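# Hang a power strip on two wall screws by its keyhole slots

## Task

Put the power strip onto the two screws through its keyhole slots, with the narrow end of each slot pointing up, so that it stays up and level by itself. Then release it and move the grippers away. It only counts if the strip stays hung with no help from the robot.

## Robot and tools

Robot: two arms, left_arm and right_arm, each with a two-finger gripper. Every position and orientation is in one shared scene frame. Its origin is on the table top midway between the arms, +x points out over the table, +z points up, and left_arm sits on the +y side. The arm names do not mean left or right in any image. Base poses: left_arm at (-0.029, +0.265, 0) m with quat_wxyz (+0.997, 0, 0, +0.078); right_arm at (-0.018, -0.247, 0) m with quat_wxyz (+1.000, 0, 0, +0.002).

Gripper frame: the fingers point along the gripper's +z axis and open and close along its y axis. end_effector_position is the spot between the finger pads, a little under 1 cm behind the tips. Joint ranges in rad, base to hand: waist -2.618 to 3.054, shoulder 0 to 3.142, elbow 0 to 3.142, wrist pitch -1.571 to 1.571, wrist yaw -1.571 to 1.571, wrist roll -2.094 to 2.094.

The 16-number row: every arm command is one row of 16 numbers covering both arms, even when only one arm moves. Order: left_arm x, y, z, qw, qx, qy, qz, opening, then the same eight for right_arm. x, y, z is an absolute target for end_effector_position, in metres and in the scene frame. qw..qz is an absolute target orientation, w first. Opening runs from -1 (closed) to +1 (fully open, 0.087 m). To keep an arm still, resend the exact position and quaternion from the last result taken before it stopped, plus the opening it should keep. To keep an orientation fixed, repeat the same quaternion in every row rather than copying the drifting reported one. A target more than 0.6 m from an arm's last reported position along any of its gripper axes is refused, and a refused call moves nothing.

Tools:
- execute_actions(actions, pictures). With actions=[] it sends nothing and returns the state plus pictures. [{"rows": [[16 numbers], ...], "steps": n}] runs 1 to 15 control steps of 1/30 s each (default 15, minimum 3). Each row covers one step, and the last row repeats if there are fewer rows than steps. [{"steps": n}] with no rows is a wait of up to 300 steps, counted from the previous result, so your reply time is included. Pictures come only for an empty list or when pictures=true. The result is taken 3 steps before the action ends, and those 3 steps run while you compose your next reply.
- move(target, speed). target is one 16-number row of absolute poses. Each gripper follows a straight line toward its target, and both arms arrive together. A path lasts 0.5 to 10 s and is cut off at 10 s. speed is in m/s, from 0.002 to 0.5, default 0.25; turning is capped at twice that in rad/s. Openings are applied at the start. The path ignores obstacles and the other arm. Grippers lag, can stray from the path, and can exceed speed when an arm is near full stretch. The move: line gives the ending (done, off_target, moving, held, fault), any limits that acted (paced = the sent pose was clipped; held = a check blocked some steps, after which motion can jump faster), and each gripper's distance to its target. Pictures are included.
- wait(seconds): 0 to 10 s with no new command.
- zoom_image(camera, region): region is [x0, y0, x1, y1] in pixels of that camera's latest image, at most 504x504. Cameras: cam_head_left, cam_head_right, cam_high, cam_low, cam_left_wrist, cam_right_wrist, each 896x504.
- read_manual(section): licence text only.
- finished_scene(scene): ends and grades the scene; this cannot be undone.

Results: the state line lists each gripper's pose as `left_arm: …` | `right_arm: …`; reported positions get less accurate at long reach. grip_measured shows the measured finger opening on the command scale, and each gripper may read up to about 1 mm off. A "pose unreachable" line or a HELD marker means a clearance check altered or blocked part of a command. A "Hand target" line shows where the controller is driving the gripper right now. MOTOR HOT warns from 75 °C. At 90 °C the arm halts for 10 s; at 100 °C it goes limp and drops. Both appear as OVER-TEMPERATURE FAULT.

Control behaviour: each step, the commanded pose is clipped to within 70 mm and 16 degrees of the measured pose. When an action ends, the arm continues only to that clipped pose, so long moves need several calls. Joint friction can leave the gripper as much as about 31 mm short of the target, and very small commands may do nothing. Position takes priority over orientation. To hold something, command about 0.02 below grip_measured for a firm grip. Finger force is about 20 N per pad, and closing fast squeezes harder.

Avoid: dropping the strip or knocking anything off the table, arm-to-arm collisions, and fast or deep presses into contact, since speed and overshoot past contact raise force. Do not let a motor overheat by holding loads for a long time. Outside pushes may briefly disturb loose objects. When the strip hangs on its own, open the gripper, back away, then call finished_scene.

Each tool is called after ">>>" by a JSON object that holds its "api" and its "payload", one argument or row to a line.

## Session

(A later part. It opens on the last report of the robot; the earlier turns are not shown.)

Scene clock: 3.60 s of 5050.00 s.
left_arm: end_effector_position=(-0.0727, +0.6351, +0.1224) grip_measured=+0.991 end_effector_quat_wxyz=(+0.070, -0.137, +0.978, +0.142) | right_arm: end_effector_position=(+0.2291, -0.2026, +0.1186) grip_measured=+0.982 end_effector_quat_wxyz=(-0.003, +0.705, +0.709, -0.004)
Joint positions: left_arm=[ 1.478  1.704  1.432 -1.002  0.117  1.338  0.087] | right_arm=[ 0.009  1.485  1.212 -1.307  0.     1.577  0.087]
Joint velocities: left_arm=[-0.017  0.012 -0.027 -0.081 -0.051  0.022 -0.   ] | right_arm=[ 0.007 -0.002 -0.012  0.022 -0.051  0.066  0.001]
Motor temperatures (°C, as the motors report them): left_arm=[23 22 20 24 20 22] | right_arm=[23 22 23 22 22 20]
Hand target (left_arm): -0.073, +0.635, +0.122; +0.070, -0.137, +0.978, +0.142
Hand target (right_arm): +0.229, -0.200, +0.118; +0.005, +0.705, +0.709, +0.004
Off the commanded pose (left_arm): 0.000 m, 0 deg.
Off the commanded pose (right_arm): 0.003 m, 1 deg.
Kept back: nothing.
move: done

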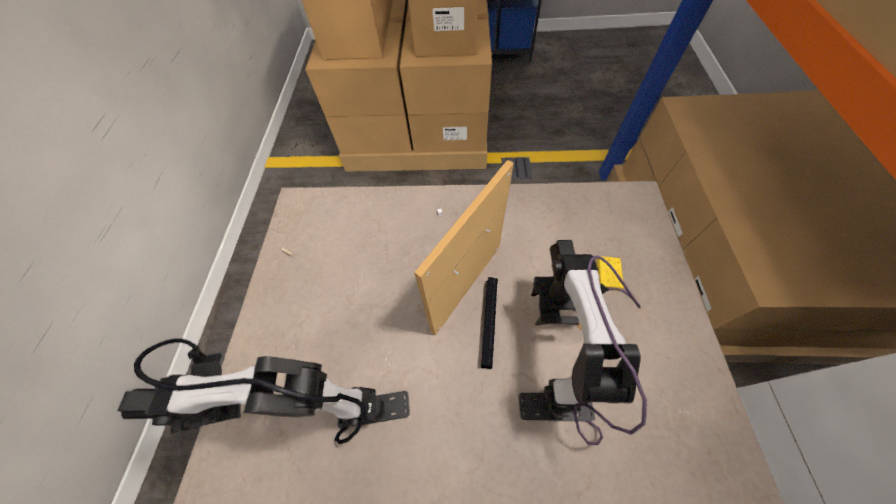

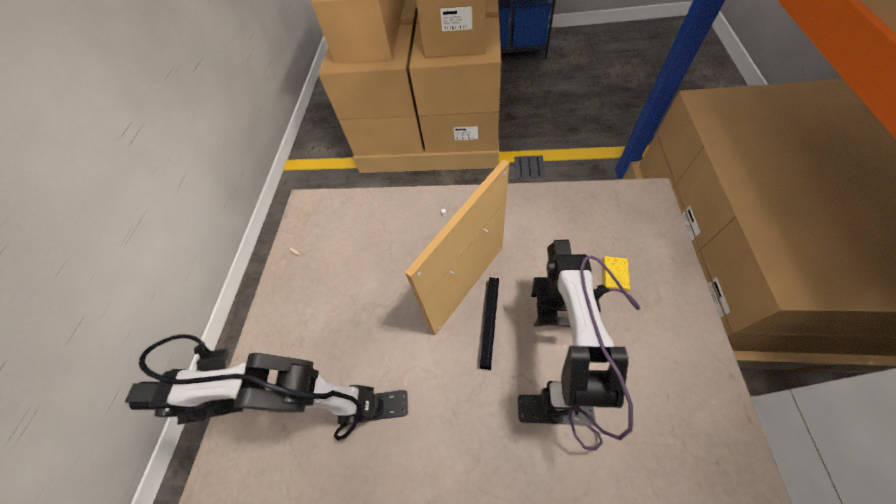

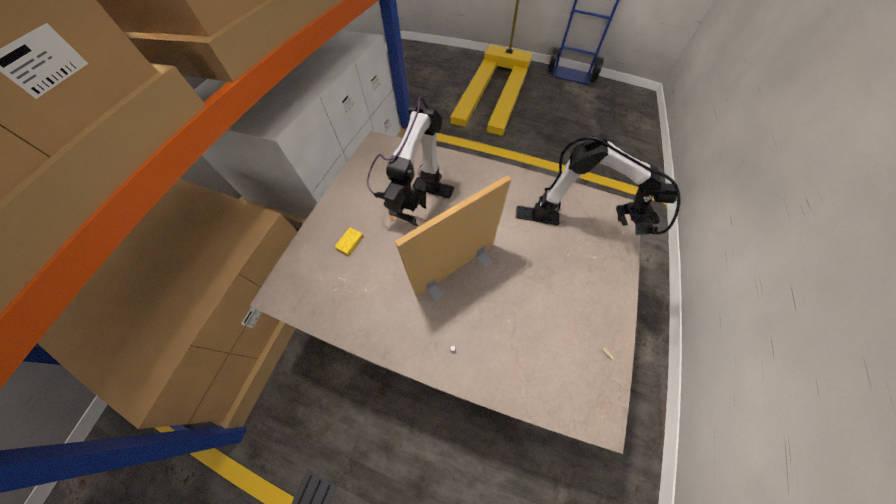

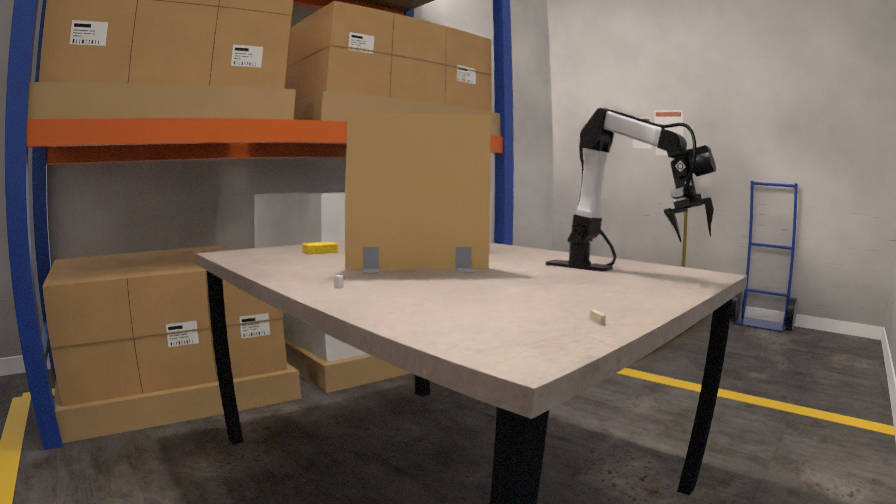

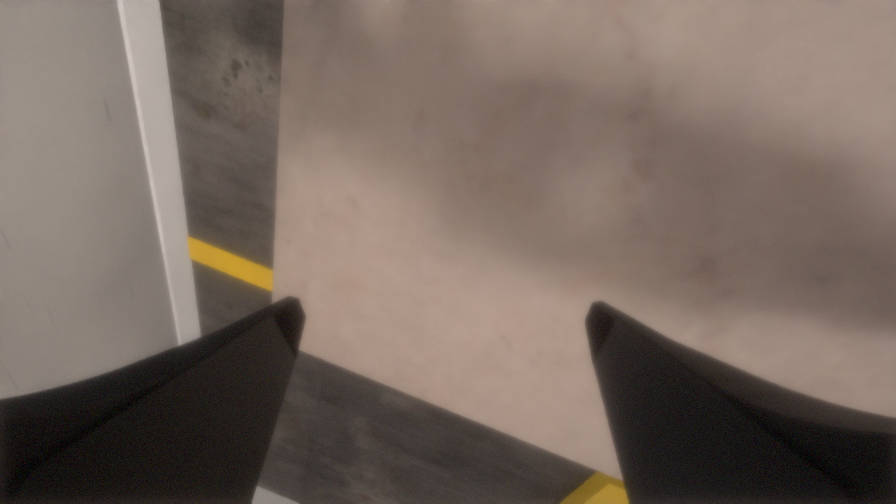

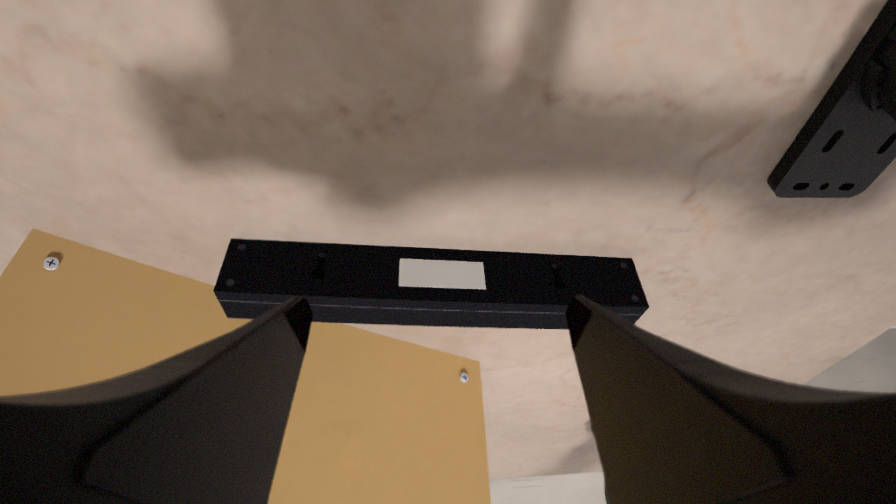

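>>> {"api": "move", "payload": {
  "target": [-0.0727,0.6351,0.1224,0.07,-0.137,0.978,0.142,1,0.2,-0.01,0.1,0,0.707,0.707,0,-1]
}}

>>> {"api": "move", "payload": {
  "target": [-0.0727,0.6351,0.1224,0.07,-0.137,0.978,0.142,1,0.2,-0.01,0.05,0,0.707,0.707,0,-1],
  "speed": 0.1
}}

>>> {"api": "move", "payload": {
  "target": [-0.0727,0.6351,0.1224,0.07,-0.137,0.978,0.142,1,0.2,-0.11,0.05,0,0.707,0.707,0,-1],
  "speed": 0.05
}}

>>> {"api": "move", "payload": {
  "target": [-0.0727,0.6351,0.1224,0.07,-0.137,0.978,0.142,1,0.23,-0.24,0.12,0,0.707,0.707,0,1]
}}

Scene clock: 5.13 s of 5050.00 s.
left_arm: end_effector_position=(-0.0727, +0.6351, +0.1224) grip_measured=+0.991 end_effector_quat_wxyz=(+0.070, -0.137, +0.978, +0.142) | right_arm: end_effector_position=(+0.1928, -0.0186, +0.0964) grip_measured=-1.000 end_effector_quat_wxyz=(-0.039, +0.653, +0.756, -0.004)
Joint positions: left_arm=[ 1.478  1.704  1.432 -1.002  0.117  1.338  0.087] | right_arm=[ 0.664  1.654  1.281 -1.221 -0.076  2.092  0.   ]
Joint velocities: left_arm=[-0.012 -0.007 -0.007 -0.022 -0.022  0.022  0.001] | right_arm=[-0.012 -0.002 -0.002 -0.037  0.022  0.022  0.   ]
Motor temperatures (°C, as the motors report them): left_arm=[23 22 20 24 20 22] | right_arm=[23 23 23 22 22 20]
Hand target (left_arm): -0.073, +0.635, +0.122; +0.070, -0.137, +0.978, +0.142
Hand target (right_arm): +0.199, -0.009, +0.100; -0.041, +0.654, +0.756, +0.011
Off the commanded pose (left_arm): 0.000 m, 0 deg.
Off the commanded pose (right_arm): 0.012 m, 9 deg.
joint sent to its limit (right arm) — the command would take joint 6 (wrist roll) past its upper limit, so that joint was sent only as far as its limit.
Kept back: nothing.
move: off_target (right_arm)

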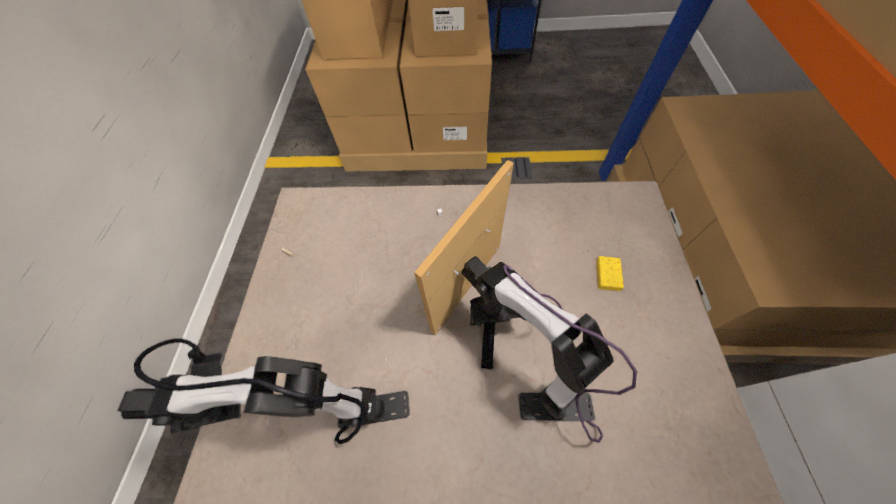

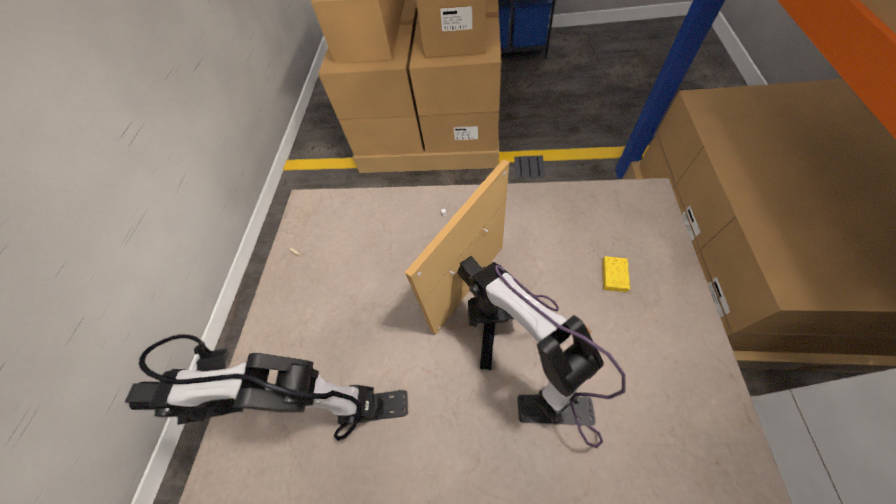

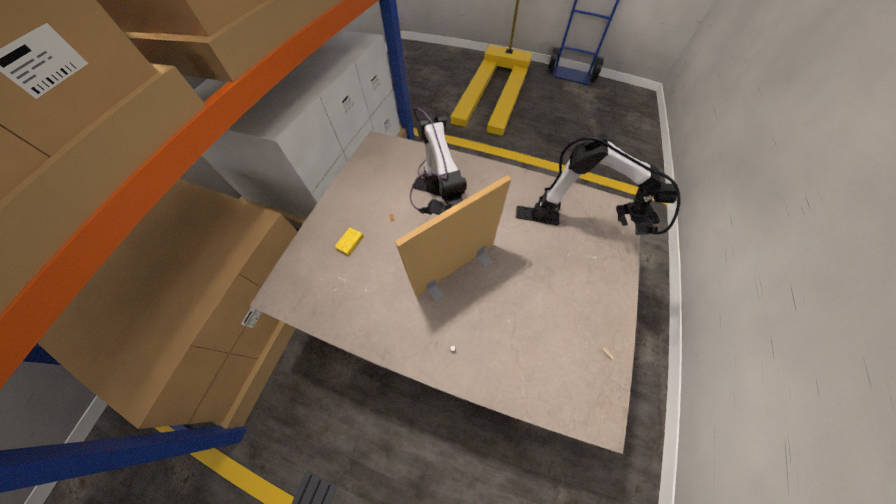

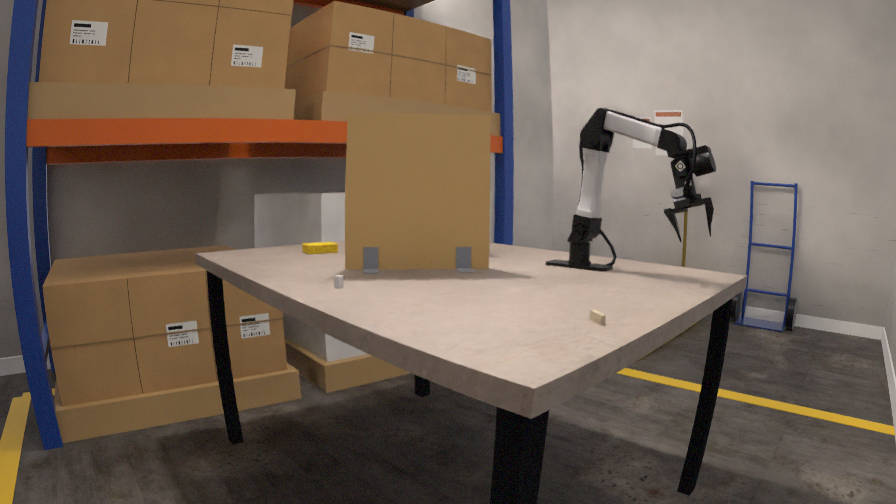

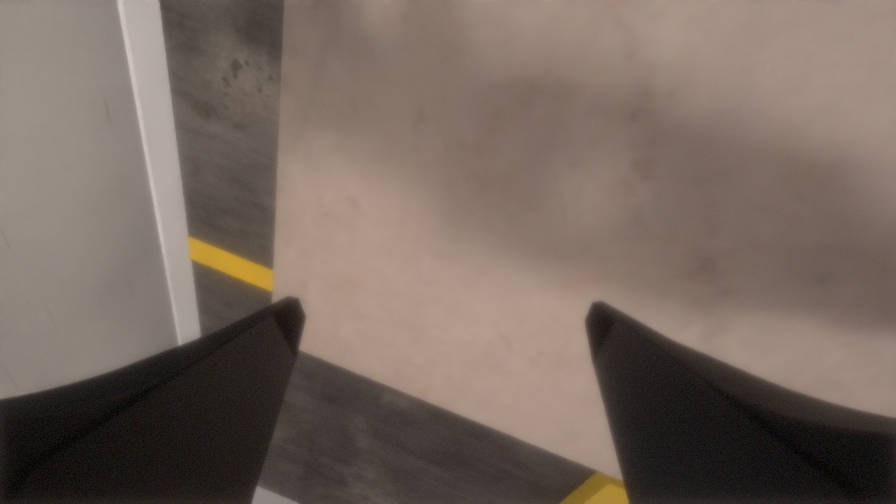

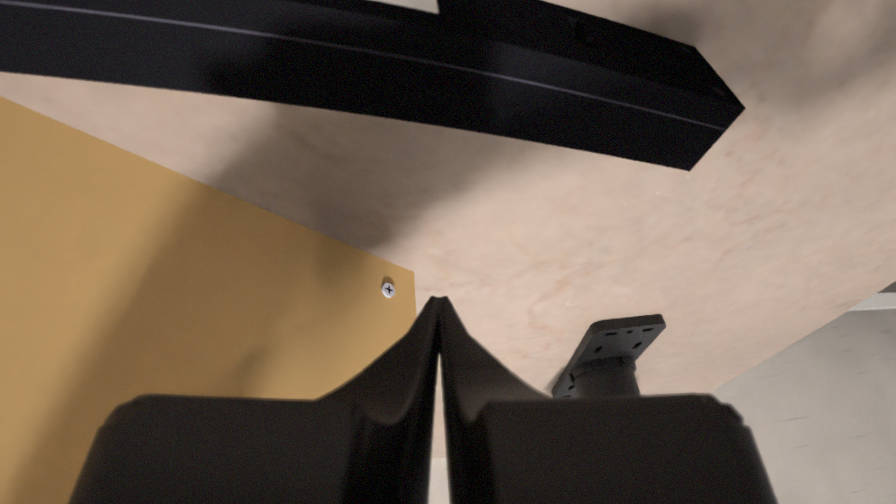

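Scene clock: 6.47 s of 5050.00 s.
left_arm: end_effector_position=(-0.0727, +0.6351, +0.1224) grip_measured=+0.991 end_effector_quat_wxyz=(+0.070, -0.137, +0.978, +0.142) | right_arm: end_effector_position=(+0.2022, -0.0112, +0.0582) grip_measured=-1.000 end_effector_quat_wxyz=(-0.037, +0.654, +0.756, +0.006)
Joint positions: left_arm=[ 1.478  1.704  1.432 -1.002  0.117  1.338  0.087] | right_arm=[ 0.664  1.709  1.186 -1.049 -0.076  2.094  0.   ]
Joint velocities: left_arm=[-0.002  0.002  0.012 -0.007 -0.007  0.081 -0.001] | right_arm=[-0.017 -0.002 -0.007  0.066 -0.007 -0.051  0.   ]
Motor temperatures (°C, as the motors report them): left_arm=[23 22 21 24 20 22] | right_arm=[23 23 23 22 22 20]
Hand target (left_arm): -0.073, +0.635, +0.122; +0.070, -0.137, +0.978, +0.142
Hand target (right_arm): +0.200, -0.010, +0.050; -0.039, +0.655, +0.755, +0.003
Off the commanded pose (left_arm): 0.000 m, 0 deg.
Off the commanded pose (right_arm): 0.009 m, 9 deg.
joint sent to its limit (right arm) — the command would take joint 6 (wrist roll) past its upper limit, so that joint was sent only as far as its limit.
Kept back: nothing.
move: off_target (right_arm)

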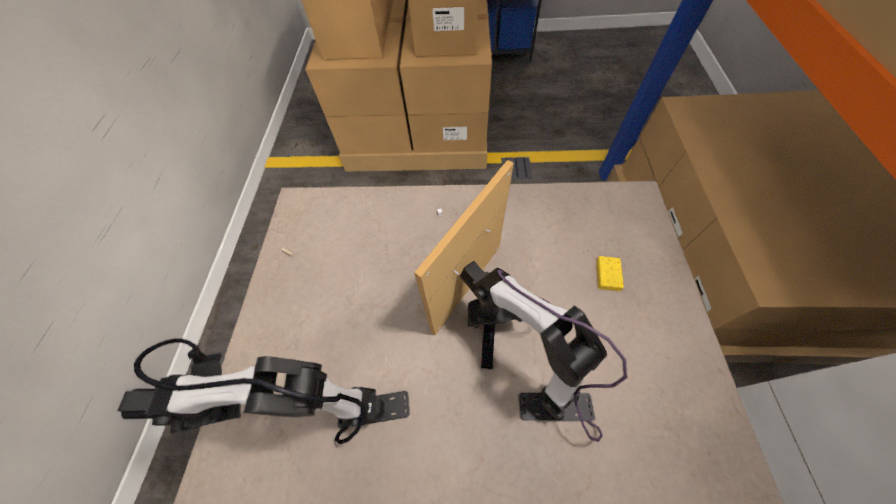

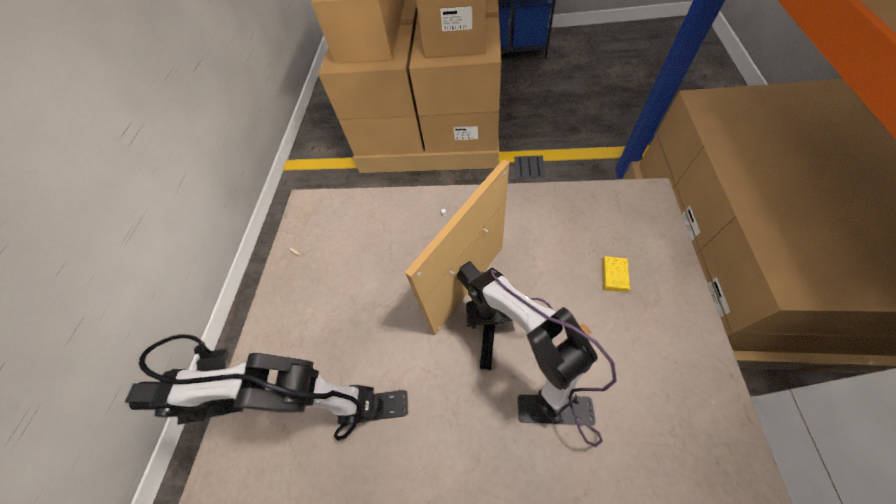

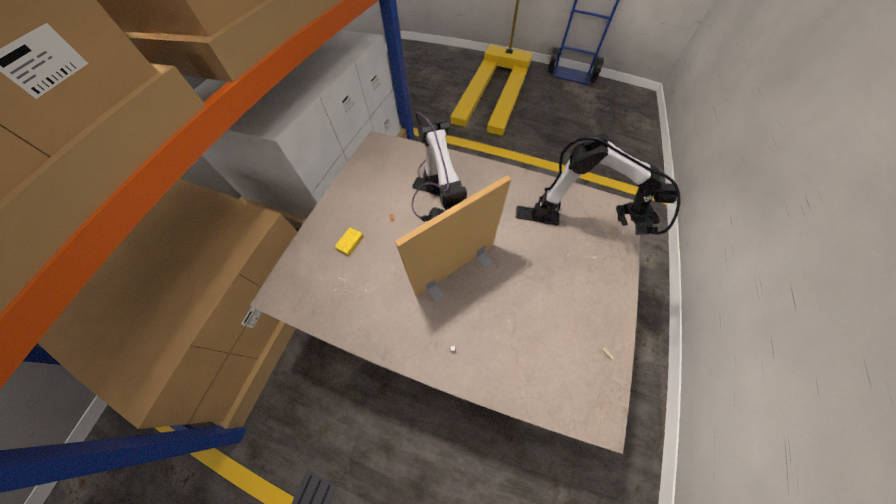

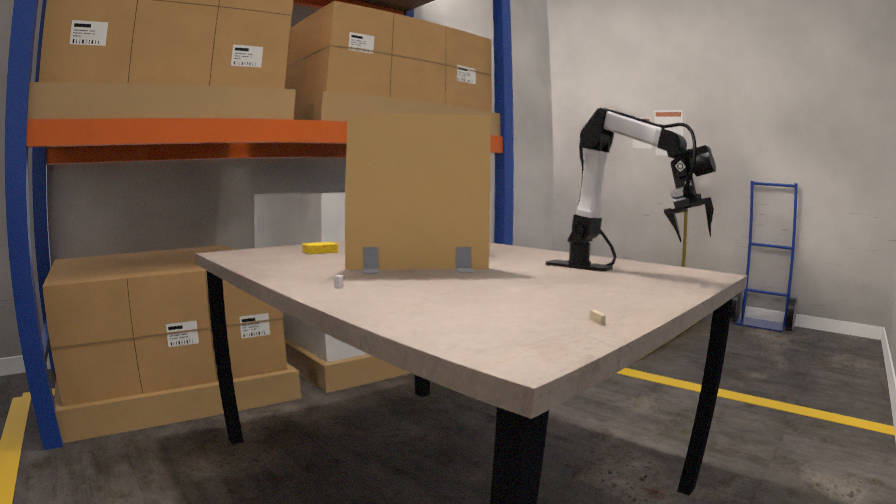

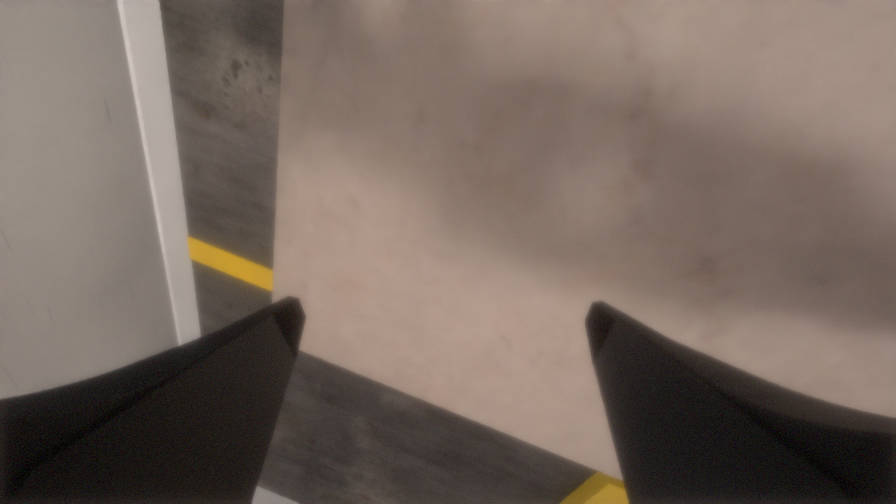

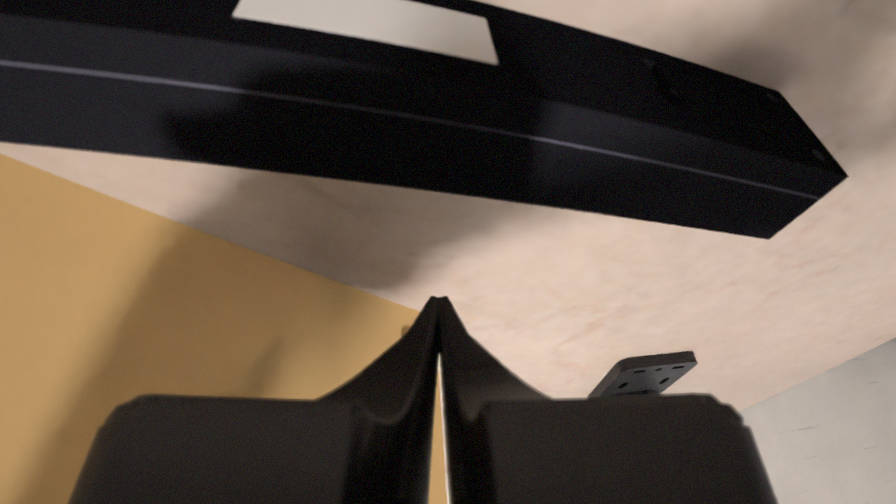

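Scene clock: 8.77 s of 5050.00 s.
left_arm: end_effector_position=(-0.0727, +0.6351, +0.1224) grip_measured=+0.991 end_effector_quat_wxyz=(+0.070, -0.137, +0.978, +0.142) | right_arm: end_effector_position=(+0.1991, -0.1078, +0.0505) grip_measured=-1.000 end_effector_quat_wxyz=(-0.007, +0.707, +0.707, -0.012)
Joint positions: left_arm=[ 1.478  1.704  1.432 -1.002  0.117  1.338  0.087] | right_arm=[ 0.417  1.511  0.961 -1.048 -0.005  1.992  0.   ]
Joint velocities: left_arm=[-0.017  0.002  0.002  0.007 -0.037 -0.066 -0.001] | right_arm=[ 0.002  0.002 -0.012 -0.066 -0.037 -0.066  0.   ]
Motor temperatures (°C, as the motors report them): left_arm=[23 23 21 24 20 22] | right_arm=[23 23 23 22 22 20]
Hand target (left_arm): -0.073, +0.635, +0.122; +0.070, -0.137, +0.978, +0.142
Hand target (right_arm): +0.201, -0.111, +0.050; +0.001, +0.707, +0.707, -0.003
Off the commanded pose (left_arm): 0.000 m, 0 deg.
Off the commanded pose (right_arm): 0.002 m, 2 deg.
Kept back: nothing.
move: done

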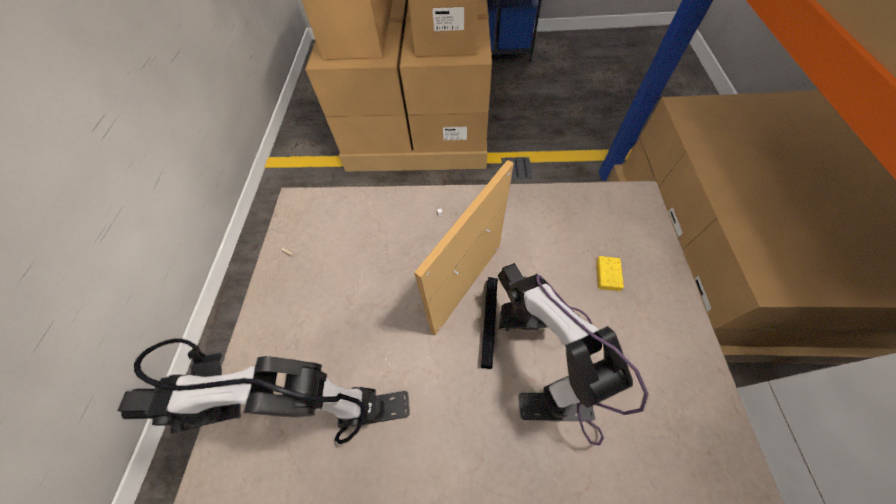

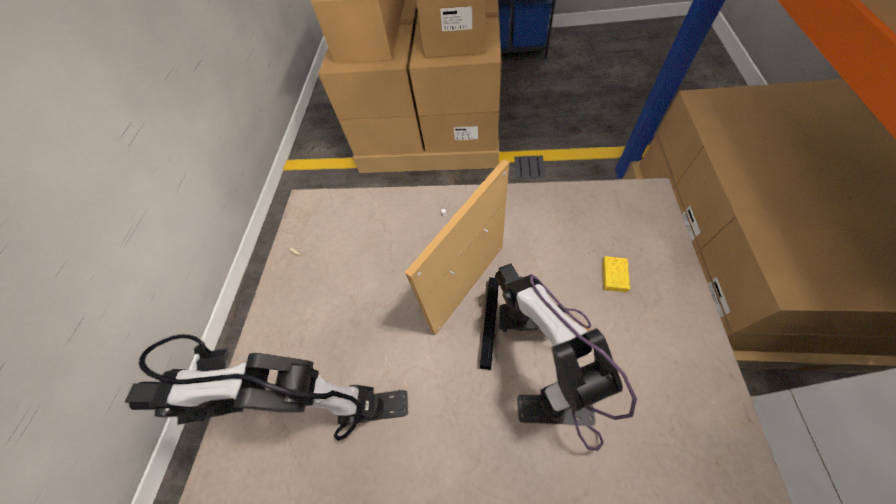

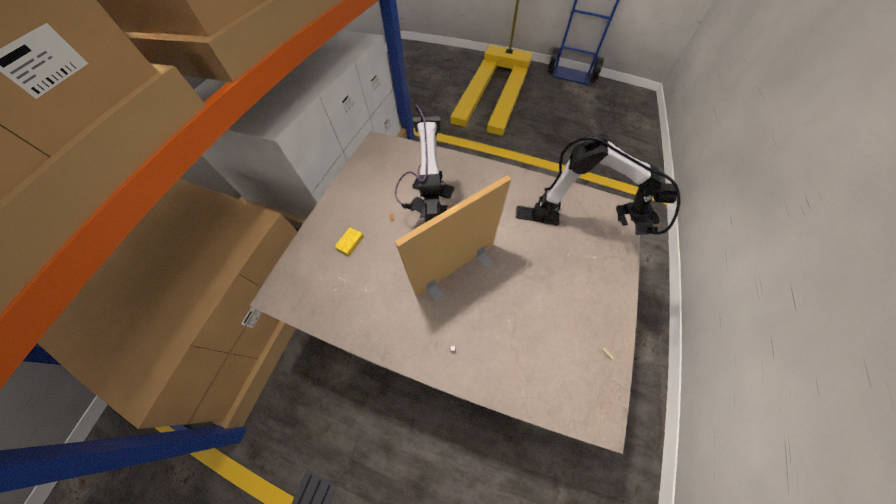

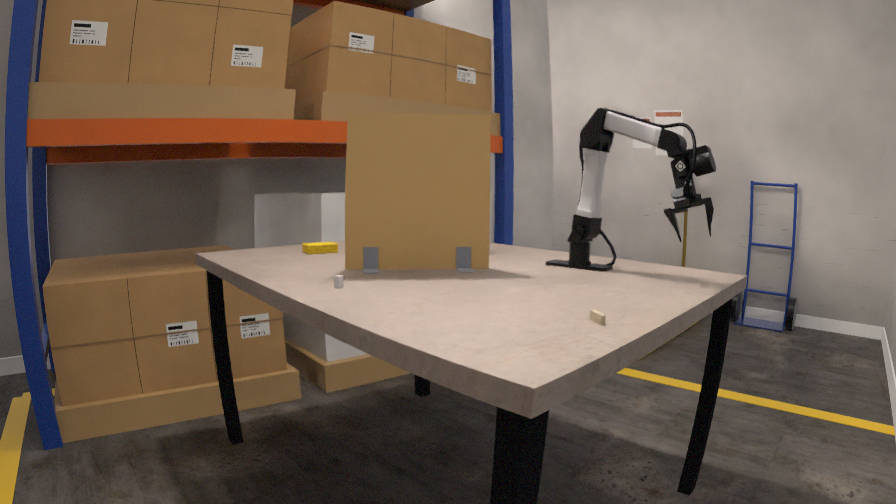

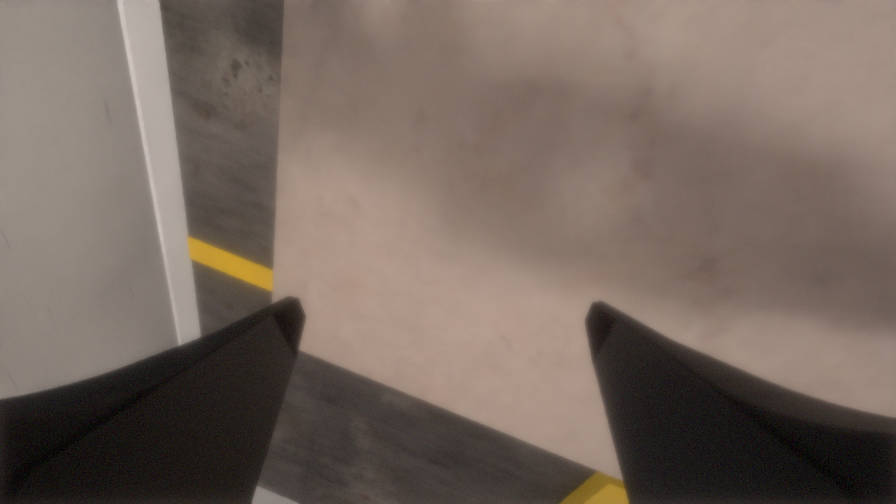

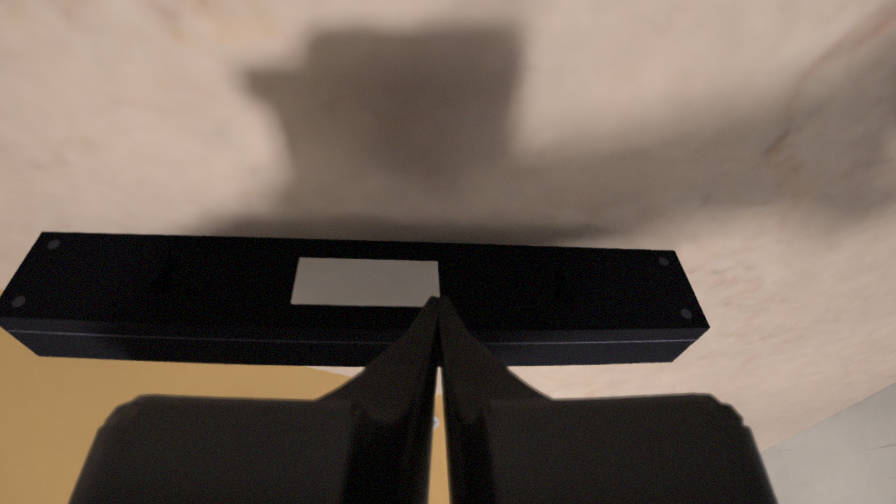

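Scene clock: 10.07 s of 5050.00 s.
left_arm: end_effector_position=(-0.0727, +0.6351, +0.1224) grip_measured=+0.991 end_effector_quat_wxyz=(+0.070, -0.137, +0.978, +0.142) | right_arm: end_effector_position=(+0.2289, -0.2399, +0.1169) grip_measured=+0.981 end_effector_quat_wxyz=(+0.004, +0.709, +0.705, -0.002)
Joint positions: left_arm=[ 1.478  1.704  1.432 -1.002  0.117  1.338  0.087] | right_arm=[-0.135  1.48   1.201 -1.289  0.008  1.443  0.087]
Joint velocities: left_arm=[ 0.002 -0.002  0.002 -0.022 -0.051  0.037  0.001] | right_arm=[ 0.012  0.017 -0.007 -0.022  0.007 -0.037  0.001]
Motor temperatures (°C, as the motors report them): left_arm=[23 23 21 24 20 22] | right_arm=[23 23 24 22 22 20]
Hand target (left_arm): -0.073, +0.635, +0.122; +0.070, -0.137, +0.978, +0.142
Hand target (right_arm): +0.230, -0.241, +0.120; -0.001, +0.707, +0.707, -0.005
Off the commanded pose (left_arm): 0.000 m, 0 deg.
Off the commanded pose (right_arm): 0.003 m, 1 deg.
Kept back: nothing.
move: done

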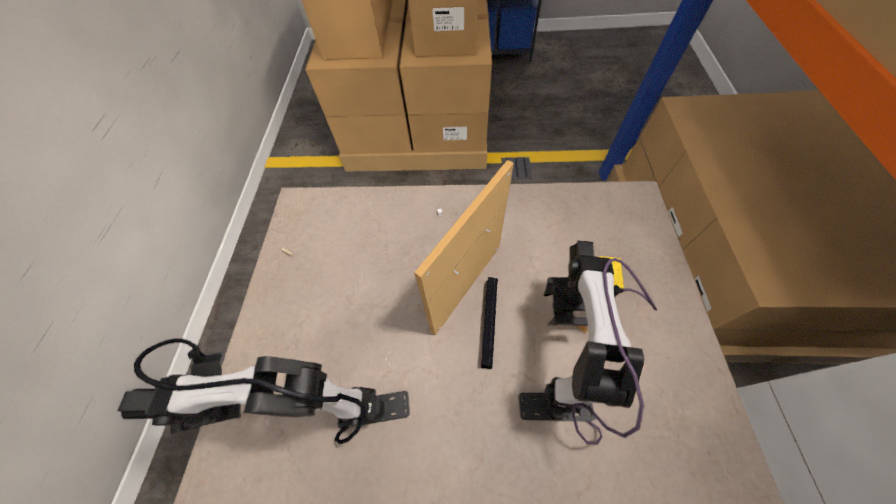

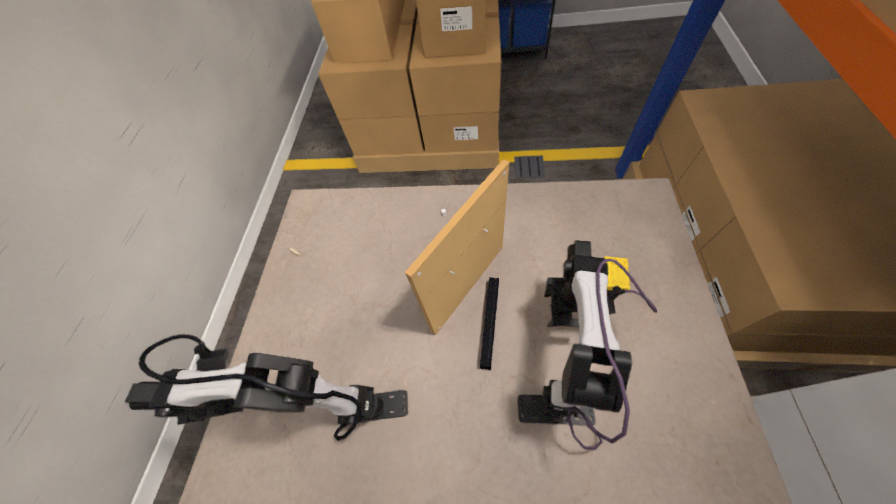

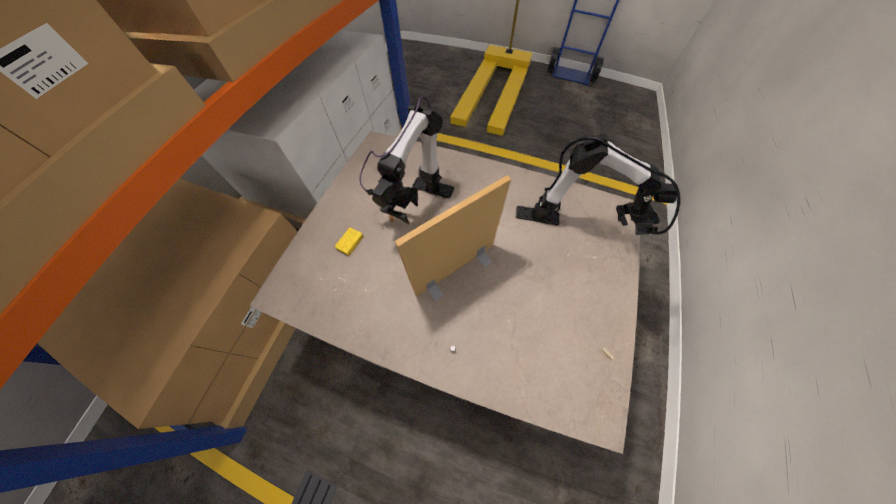

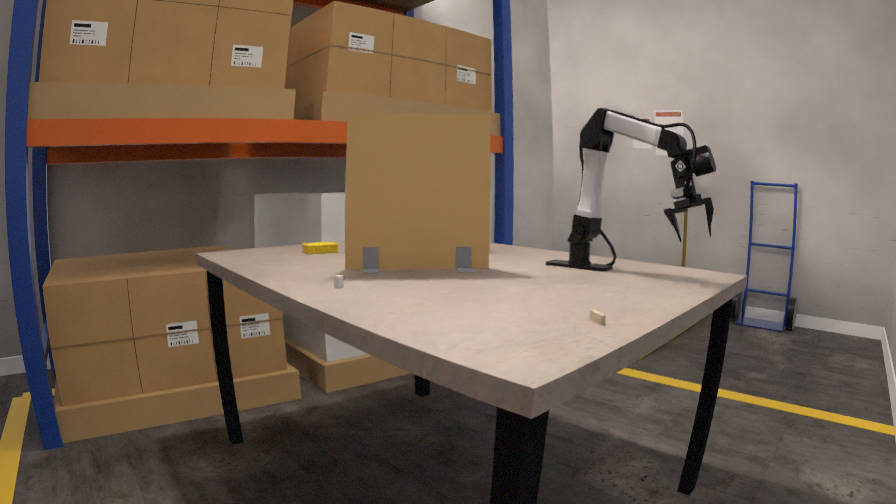

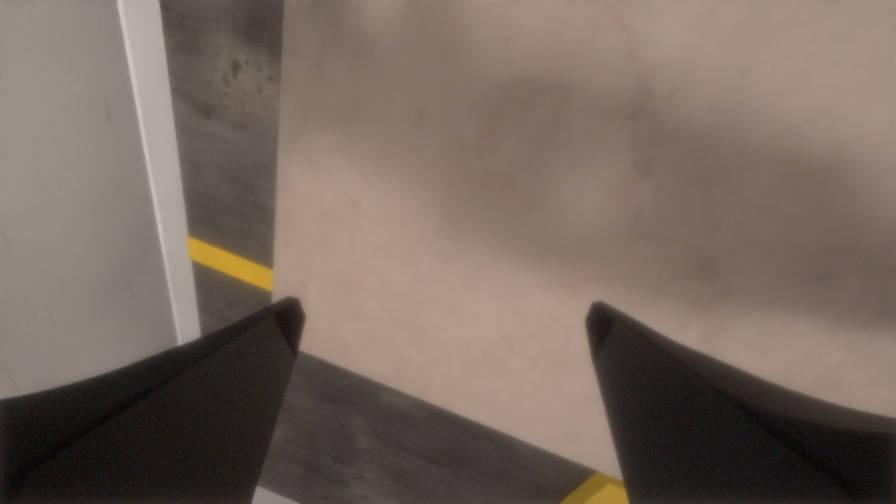

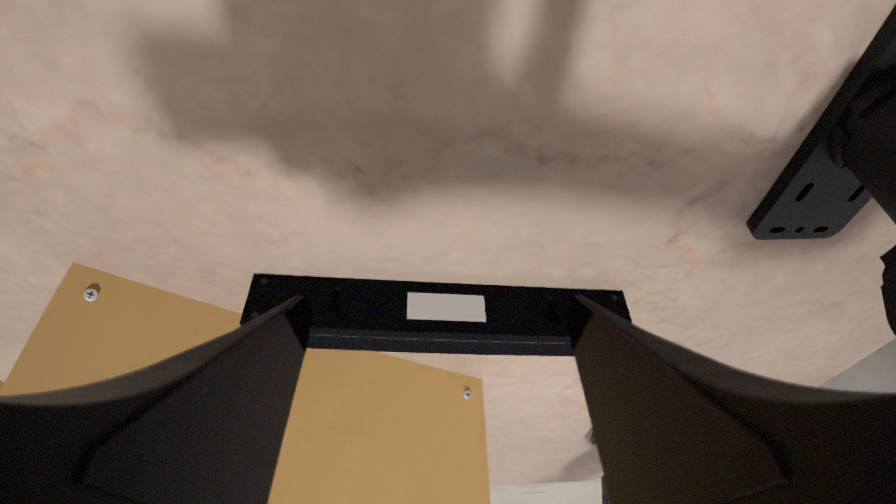

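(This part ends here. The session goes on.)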